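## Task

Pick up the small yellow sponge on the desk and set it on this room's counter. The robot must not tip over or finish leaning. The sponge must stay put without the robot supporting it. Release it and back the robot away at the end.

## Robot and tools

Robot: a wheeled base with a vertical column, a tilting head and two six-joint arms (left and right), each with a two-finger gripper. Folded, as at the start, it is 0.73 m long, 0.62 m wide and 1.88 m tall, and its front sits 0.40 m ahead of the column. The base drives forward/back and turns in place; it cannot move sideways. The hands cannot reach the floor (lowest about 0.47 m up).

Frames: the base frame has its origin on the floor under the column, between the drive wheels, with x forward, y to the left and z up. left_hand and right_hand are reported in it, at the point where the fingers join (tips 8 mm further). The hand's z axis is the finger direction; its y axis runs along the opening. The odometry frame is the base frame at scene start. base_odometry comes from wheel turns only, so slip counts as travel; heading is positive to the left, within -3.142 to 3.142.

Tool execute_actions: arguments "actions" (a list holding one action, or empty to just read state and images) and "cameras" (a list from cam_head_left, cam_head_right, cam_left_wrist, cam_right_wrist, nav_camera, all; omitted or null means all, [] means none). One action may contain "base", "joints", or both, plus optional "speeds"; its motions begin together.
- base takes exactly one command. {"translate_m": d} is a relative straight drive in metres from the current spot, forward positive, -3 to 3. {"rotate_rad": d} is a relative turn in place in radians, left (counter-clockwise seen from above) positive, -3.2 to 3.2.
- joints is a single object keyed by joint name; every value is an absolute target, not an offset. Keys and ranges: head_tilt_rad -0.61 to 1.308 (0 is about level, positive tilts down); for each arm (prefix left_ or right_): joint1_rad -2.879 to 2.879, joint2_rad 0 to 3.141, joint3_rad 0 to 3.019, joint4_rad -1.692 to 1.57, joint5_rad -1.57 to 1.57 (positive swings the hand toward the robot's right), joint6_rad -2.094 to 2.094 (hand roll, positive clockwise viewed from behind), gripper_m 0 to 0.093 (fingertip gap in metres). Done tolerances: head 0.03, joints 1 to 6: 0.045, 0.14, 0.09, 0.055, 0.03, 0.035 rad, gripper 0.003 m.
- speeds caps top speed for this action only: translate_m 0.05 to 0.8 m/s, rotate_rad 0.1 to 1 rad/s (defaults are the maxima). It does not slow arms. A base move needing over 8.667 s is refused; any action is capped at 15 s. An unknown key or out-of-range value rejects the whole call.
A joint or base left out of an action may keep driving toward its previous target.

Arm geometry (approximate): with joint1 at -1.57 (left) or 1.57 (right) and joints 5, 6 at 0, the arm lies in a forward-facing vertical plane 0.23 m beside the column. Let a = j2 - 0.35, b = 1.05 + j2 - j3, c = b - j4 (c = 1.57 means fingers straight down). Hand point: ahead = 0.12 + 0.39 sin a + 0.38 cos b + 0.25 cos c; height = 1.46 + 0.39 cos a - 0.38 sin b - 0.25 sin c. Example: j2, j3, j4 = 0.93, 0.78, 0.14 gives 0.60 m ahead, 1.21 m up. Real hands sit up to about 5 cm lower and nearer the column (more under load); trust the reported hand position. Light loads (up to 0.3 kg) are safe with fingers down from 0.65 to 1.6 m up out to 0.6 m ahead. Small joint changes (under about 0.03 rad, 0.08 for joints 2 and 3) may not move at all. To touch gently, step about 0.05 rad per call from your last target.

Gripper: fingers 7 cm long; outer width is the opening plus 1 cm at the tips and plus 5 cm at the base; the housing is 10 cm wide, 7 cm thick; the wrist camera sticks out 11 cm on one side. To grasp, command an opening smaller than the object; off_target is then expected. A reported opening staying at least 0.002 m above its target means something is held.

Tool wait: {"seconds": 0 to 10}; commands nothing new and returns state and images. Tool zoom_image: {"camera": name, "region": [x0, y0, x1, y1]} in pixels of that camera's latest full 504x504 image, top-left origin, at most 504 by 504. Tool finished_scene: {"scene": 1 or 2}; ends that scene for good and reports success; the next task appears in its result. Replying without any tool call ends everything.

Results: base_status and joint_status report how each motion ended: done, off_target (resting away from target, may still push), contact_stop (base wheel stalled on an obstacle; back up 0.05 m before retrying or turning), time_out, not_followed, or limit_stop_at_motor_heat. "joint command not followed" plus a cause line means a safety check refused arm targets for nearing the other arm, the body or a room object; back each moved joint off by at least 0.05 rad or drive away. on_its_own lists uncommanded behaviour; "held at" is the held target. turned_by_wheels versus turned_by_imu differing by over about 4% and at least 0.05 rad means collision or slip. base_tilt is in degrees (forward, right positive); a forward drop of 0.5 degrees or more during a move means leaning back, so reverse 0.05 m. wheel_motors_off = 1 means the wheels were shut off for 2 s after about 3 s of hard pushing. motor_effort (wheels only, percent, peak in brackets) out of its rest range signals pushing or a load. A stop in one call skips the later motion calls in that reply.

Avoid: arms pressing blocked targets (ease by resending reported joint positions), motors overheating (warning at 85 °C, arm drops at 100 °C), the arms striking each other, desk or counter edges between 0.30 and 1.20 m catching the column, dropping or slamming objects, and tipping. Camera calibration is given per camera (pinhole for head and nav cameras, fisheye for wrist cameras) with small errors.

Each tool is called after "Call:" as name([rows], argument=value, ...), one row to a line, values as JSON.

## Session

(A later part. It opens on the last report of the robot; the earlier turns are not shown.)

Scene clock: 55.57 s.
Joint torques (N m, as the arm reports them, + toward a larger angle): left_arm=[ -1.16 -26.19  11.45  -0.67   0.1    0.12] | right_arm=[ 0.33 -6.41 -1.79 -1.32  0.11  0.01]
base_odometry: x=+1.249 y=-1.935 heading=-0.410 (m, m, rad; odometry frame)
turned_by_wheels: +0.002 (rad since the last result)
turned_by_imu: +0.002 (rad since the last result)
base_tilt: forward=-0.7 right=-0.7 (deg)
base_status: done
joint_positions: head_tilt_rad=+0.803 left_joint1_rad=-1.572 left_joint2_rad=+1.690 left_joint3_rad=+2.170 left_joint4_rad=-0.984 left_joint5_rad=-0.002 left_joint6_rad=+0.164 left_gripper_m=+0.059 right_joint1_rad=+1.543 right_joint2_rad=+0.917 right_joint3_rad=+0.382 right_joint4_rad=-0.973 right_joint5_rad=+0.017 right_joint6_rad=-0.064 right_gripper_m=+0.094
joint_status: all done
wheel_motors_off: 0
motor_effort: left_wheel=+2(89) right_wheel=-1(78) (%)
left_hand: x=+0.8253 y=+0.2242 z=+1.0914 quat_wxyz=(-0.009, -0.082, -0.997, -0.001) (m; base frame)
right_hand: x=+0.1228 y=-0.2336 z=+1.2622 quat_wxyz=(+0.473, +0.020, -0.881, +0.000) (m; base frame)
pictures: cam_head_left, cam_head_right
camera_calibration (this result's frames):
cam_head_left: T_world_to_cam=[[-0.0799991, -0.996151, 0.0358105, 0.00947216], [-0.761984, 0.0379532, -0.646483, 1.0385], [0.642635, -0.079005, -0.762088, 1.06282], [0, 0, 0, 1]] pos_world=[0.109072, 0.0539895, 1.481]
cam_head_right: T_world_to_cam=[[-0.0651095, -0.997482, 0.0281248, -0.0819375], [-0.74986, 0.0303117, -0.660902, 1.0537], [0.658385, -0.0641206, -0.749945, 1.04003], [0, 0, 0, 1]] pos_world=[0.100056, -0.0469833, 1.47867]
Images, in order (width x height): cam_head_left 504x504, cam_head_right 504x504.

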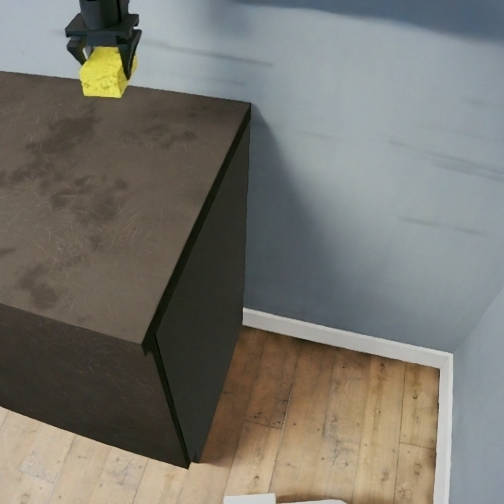

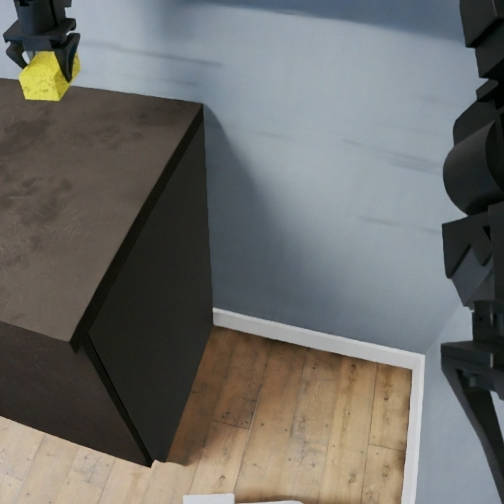

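Call:
execute_actions([
  {"joints":{"left_joint2_rad":1.95,"left_joint3_rad":2.42,"left_joint4_rad":-0.97}},
], cameras=["cam_head_left"])

Call:
execute_actions([
  {"joints":{"left_joint2_rad":2.04,"left_joint3_rad":2.48}},
], cameras=["cam_head_left","cam_left_wrist"])

Scene clock: 57.90 s.
Joint torques (N m, as the arm reports them, + toward a larger angle): left_arm=[ -1.23 -28.36  11.7    0.19   0.11   0.12] | right_arm=[ 0.34 -6.06 -1.87 -1.28  0.11  0.01]
base_odometry: x=+1.249 y=-1.935 heading=-0.410 (m, m, rad; odometry frame)
turned_by_wheels: +0.000 (rad since the last result)
turned_by_imu: -0.001 (rad since the last result)
base_tilt: forward=-0.7 right=-0.7 (deg)
base_status: not commanded
joint_positions: head_tilt_rad=+0.803 left_joint1_rad=-1.572 left_joint2_rad=+1.965 left_joint3_rad=+2.383 left_joint4_rad=-0.979 left_joint5_rad=-0.002 left_joint6_rad=+0.164 left_gripper_m=+0.059 right_joint1_rad=+1.543 right_joint2_rad=+0.917 right_joint3_rad=+0.382 right_joint4_rad=-0.973 right_joint5_rad=+0.017 right_joint6_rad=-0.064 right_gripper_m=+0.094
joint_status: all done
wheel_motors_off: 0
motor_effort: left_wheel=+2(2) right_wheel=-2(2) (%)
left_hand: x=+0.8081 y=+0.2241 z=+0.9676 quat_wxyz=(+0.018, -0.082, -0.996, +0.001) (m; base frame)
right_hand: x=+0.1228 y=-0.2336 z=+1.2622 quat_wxyz=(+0.473, +0.020, -0.881, +0.000) (m; base frame)
pictures: cam_head_left
camera_calibration (this result's frames):
cam_head_left: T_world_to_cam=[[-0.0799991, -0.996151, 0.0358105, 0.00947216], [-0.761984, 0.0379532, -0.646483, 1.0385], [0.642635, -0.079005, -0.762088, 1.06282], [0, 0, 0, 1]] pos_world=[0.109072, 0.0539895, 1.481]
Images, in order (width x height): cam_head_left 504x504.

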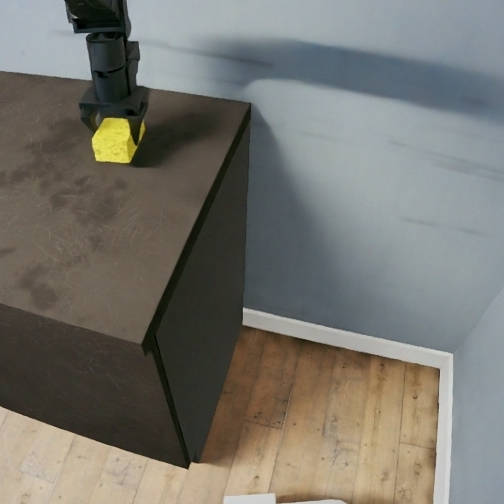

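Scene clock: 58.80 s.
Joint torques (N m, as the arm reports them, + toward a larger angle): left_arm=[ -1.07 -26.61  11.33   0.12   0.11   0.11] | right_arm=[ 0.36 -6.14 -1.86 -1.32  0.11  0.02]
base_odometry: x=+1.249 y=-1.935 heading=-0.410 (m, m, rad; odometry frame)
turned_by_wheels: +0.000 (rad since the last result)
turned_by_imu: +0.000 (rad since the last result)
base_tilt: forward=-0.7 right=-0.7 (deg)
base_status: not commanded
joint_positions: head_tilt_rad=+0.803 left_joint1_rad=-1.572 left_joint2_rad=+2.034 left_joint3_rad=+2.446 left_joint4_rad=-0.979 left_joint5_rad=-0.002 left_joint6_rad=+0.164 left_gripper_m=+0.059 right_joint1_rad=+1.543 right_joint2_rad=+0.917 right_joint3_rad=+0.382 right_joint4_rad=-0.973 right_joint5_rad=+0.017 right_joint6_rad=-0.064 right_gripper_m=+0.094
joint_status: all done
wheel_motors_off: 0
motor_effort: left_wheel=+2(3) right_wheel=-2(3) (%)
left_hand: x=+0.8026 y=+0.2241 z=+0.9389 quat_wxyz=(+0.022, -0.082, -0.996, +0.001) (m; base frame)
right_hand: x=+0.1228 y=-0.2336 z=+1.2622 quat_wxyz=(+0.473, +0.020, -0.881, +0.000) (m; base frame)
pictures: cam_head_left, cam_left_wrist
camera_calibration (this result's frames):
cam_head_left: T_world_to_cam=[[-0.0799991, -0.996151, 0.0358105, 0.00947216], [-0.761984, 0.0379532, -0.646483, 1.0385], [0.642635, -0.079005, -0.762088, 1.06282], [0, 0, 0, 1]] pos_world=[0.109072, 0.0539895, 1.481]
cam_left_wrist: T_world_to_cam=[[-0.156334, -0.987699, -0.00317122, 0.351683], [-0.775368, 0.120736, 0.619861, 0.0169917], [-0.611853, 0.0993642, -0.784705, 1.32909], [0, 0, 0, 1]] pos_world=[0.881361, 0.213242, 1.03352]
Images, in order (width x height): cam_head_left 504x504, cam_left_wrist 504x504.

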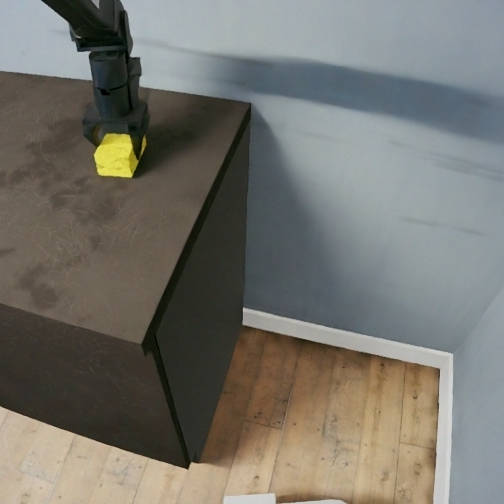

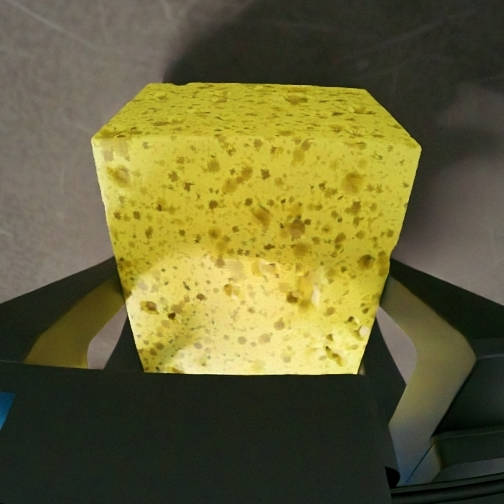

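Shadow nearly touches; one small step more.

Call:
execute_actions([
  {"joints":{"left_joint2_rad":2.08,"left_joint3_rad":2.51,"left_joint4_rad":-0.94}},
], cameras=["cam_left_wrist"])

Call:
execute_actions([
  {"joints":{"left_gripper_m":0.093}},
], cameras=["cam_left_wrist"])

Call:
execute_actions([
  {"joints":{"left_joint2_rad":1.7,"left_joint3_rad":2.2,"left_joint4_rad":-1.0}},
], cameras=[])

Call:
execute_actions([
  {"base":{"translate_m":-0.12},"joints":{"left_joint2_rad":0.75,"left_joint3_rad":0.6,"left_joint4_rad":-0.35}},
], cameras=["cam_head_left"])

Scene clock: 60.77 s.
Joint torques (N m, as the arm reports them, + toward a larger angle): left_arm=[ -0.91 -25.16  11.7    0.27   0.1    0.12] | right_arm=[ 0.36 -6.05 -1.97 -1.28  0.12  0.02]
base_odometry: x=+1.249 y=-1.935 heading=-0.410 (m, m, rad; odometry frame)
turned_by_wheels: +0.000 (rad since the last result)
turned_by_imu: -0.001 (rad since the last result)
base_tilt: forward=-0.7 right=-0.6 (deg)
base_status: not commanded
joint_positions: head_tilt_rad=+0.803 left_joint1_rad=-1.572 left_joint2_rad=+2.055 left_joint3_rad=+2.473 left_joint4_rad=-0.952 left_joint5_rad=-0.002 left_joint6_rad=+0.164 left_gripper_m=+0.059 right_joint1_rad=+1.543 right_joint2_rad=+0.917 right_joint3_rad=+0.382 right_joint4_rad=-0.973 right_joint5_rad=+0.017 right_joint6_rad=-0.064 right_gripper_m=+0.094
joint_status: all done
wheel_motors_off: 0
motor_effort: left_wheel=+2(3) right_wheel=-2(2) (%)
left_hand: x=+0.8107 y=+0.2241 z=+0.9322 quat_wxyz=(+0.006, -0.082, -0.997, +0.000) (m; base frame)
right_hand: x=+0.1228 y=-0.2336 z=+1.2622 quat_wxyz=(+0.473, +0.020, -0.881, +0.000) (m; base frame)
pictures: cam_left_wrist
camera_calibration (this result's frames):
cam_left_wrist: T_world_to_cam=[[-0.156123, -0.987704, -0.00816097, 0.357389], [-0.794833, 0.120723, 0.594699, 0.066632], [-0.586402, 0.099333, -0.803907, 1.32599], [0, 0, 0, 1]] pos_world=[0.886323, 0.213235, 1.02927]
Images, in order (width x height): cam_left_wrist 504x504.

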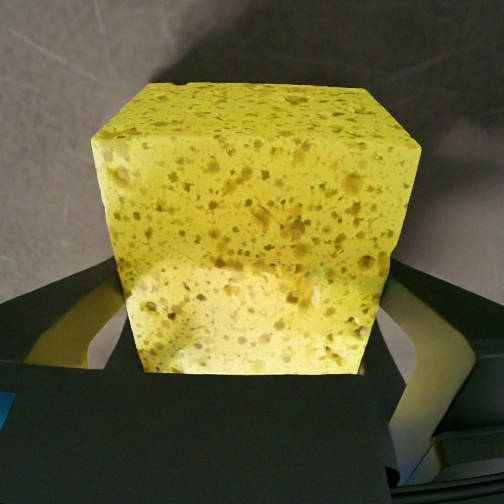

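Scene clock: 61.40 s.
Joint torques (N m, as the arm reports them, + toward a larger angle): left_arm=[ -1.31 -25.67  11.79   0.33   0.09   0.12] | right_arm=[ 0.28 -6.08 -1.9  -1.3   0.12  0.02]
base_odometry: x=+1.249 y=-1.935 heading=-0.410 (m, m, rad; odometry frame)
turned_by_wheels: +0.000 (rad since the last result)
turned_by_imu: +0.000 (rad since the last result)
base_tilt: forward=-0.7 right=-0.7 (deg)
base_status: not commanded
joint_positions: head_tilt_rad=+0.803 left_joint1_rad=-1.572 left_joint2_rad=+2.060 left_joint3_rad=+2.473 left_joint4_rad=-0.952 left_joint5_rad=-0.002 left_joint6_rad=+0.164 left_gripper_m=+0.093 right_joint1_rad=+1.543 right_joint2_rad=+0.917 right_joint3_rad=+0.382 right_joint4_rad=-0.973 right_joint5_rad=+0.017 right_joint6_rad=-0.064 right_gripper_m=+0.094
joint_status: all done
wheel_motors_off: 0
motor_effort: left_wheel=+3(3) right_wheel=-2(3) (%)
left_hand: x=+0.8081 y=+0.2241 z=+0.9288 quat_wxyz=(+0.008, -0.082, -0.997, +0.000) (m; base frame)
right_hand: x=+0.1228 y=-0.2336 z=+1.2622 quat_wxyz=(+0.473, +0.020, -0.881, +0.000) (m; base frame)
pictures: cam_left_wrist
camera_calibration (this result's frames):
cam_left_wrist: T_world_to_cam=[[-0.156166, -0.987703, -0.00738923, 0.35627], [-0.791873, 0.120725, 0.598634, 0.0605344], [-0.590381, 0.0993378, -0.800989, 1.32224], [0, 0, 0, 1]] pos_world=[0.884196, 0.213233, 1.02549]
Images, in order (width x height): cam_left_wrist 504x504.

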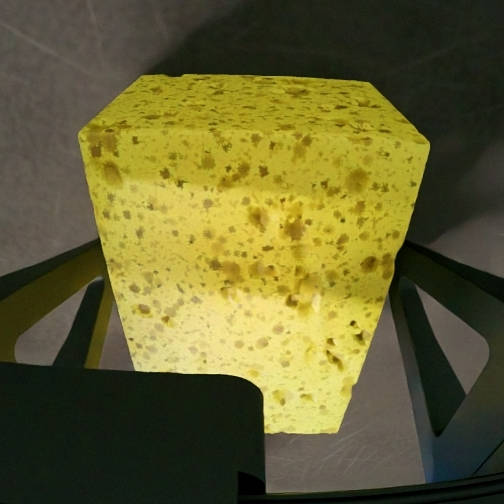

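Scene clock: 62.97 s.
Joint torques (N m, as the arm reports them, + toward a larger angle): left_arm=[ -1.1  -27.24   9.36  -0.4    0.11   0.12] | right_arm=[ 0.35 -6.11 -1.89 -1.29  0.11  0.02]
base_odometry: x=+1.249 y=-1.935 heading=-0.410 (m, m, rad; odometry frame)
turned_by_wheels: +0.000 (rad since the last result)
turned_by_imu: -0.001 (rad since the last result)
base_tilt: forward=-0.7 right=-0.6 (deg)
base_status: not commanded
joint_positions: head_tilt_rad=+0.803 left_joint1_rad=-1.572 left_joint2_rad=+1.698 left_joint3_rad=+2.199 left_joint4_rad=-0.991 left_joint5_rad=-0.002 left_joint6_rad=+0.164 left_gripper_m=+0.093 right_joint1_rad=+1.543 right_joint2_rad=+0.917 right_joint3_rad=+0.382 right_joint4_rad=-0.973 right_joint5_rad=+0.017 right_joint6_rad=-0.064 right_gripper_m=+0.094
joint_status: all done
wheel_motors_off: 0
motor_effort: left_wheel=+3(3) right_wheel=-2(2) (%)
left_hand: x=+0.8340 y=+0.2242 z=+1.0955 quat_wxyz=(-0.017, -0.082, -0.996, -0.002) (m; base frame)
right_hand: x=+0.1228 y=-0.2336 z=+1.2622 quat_wxyz=(+0.473, +0.020, -0.881, +0.000) (m; base frame)
pictures: none
No camera images: the call's "cameras" was empty. Leave "cameras" out to get every camera's image.

Scene clock: 64.90 s.
Joint torques (N m, as the arm reports them, + toward a larger angle): left_arm=[ -1.2  -12.07   4.94   0.02   0.11   0.11] | right_arm=[ 0.39 -6.05 -1.64 -1.32  0.11  0.02]
base_odometry: x=+1.139 y=-1.887 heading=-0.413 (m, m, rad; odometry frame)
turned_by_wheels: -0.003 (rad since the last result)
turned_by_imu: -0.004 (rad since the last result)
base_tilt: forward=-0.7 right=-0.6 (deg)
base_status: done
joint_positions: head_tilt_rad=+0.803 left_joint1_rad=-1.572 left_joint2_rad=+0.761 left_joint3_rad=+0.591 left_joint4_rad=-0.353 left_joint5_rad=-0.002 left_joint6_rad=+0.164 left_gripper_m=+0.093 right_joint1_rad=+1.543 right_joint2_rad=+0.917 right_joint3_rad=+0.379 right_joint4_rad=-0.973 right_joint5_rad=+0.017 right_joint6_rad=-0.064 right_gripper_m=+0.094
joint_status: all done
wheel_motors_off: 0
motor_effort: left_wheel=-2(81) right_wheel=+6(88) (%)
left_hand: x=+0.4114 y=+0.2245 z=+1.2041 quat_wxyz=(+0.000, -0.082, -0.997, -0.001) (m; base frame)
right_hand: x=+0.1213 y=-0.2336 z=+1.2629 quat_wxyz=(+0.474, +0.020, -0.880, +0.000) (m; base frame)
pictures: cam_head_left
camera_calibration (this result's frames):
cam_head_left: T_world_to_cam=[[-0.0799923, -0.996151, 0.0358257, 0.00944846], [-0.762107, 0.0379532, -0.646338, 1.03829], [0.642491, -0.079005, -0.76221, 1.06302], [0, 0, 0, 1]] pos_world=[0.109061, 0.0539895, 1.48099]
Images, in order (width x height): cam_head_left 504x504.

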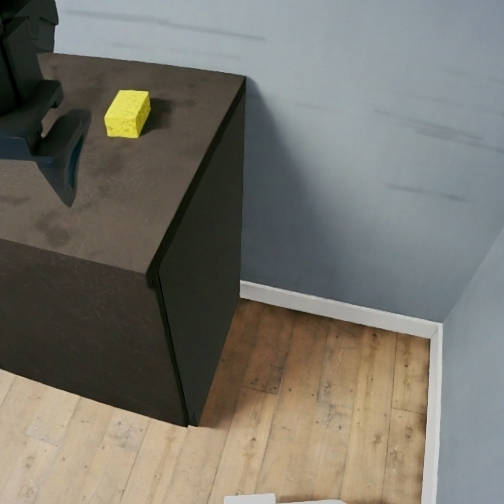

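Call:
finished_scene(scene=2)

The scene is finished: the task was done.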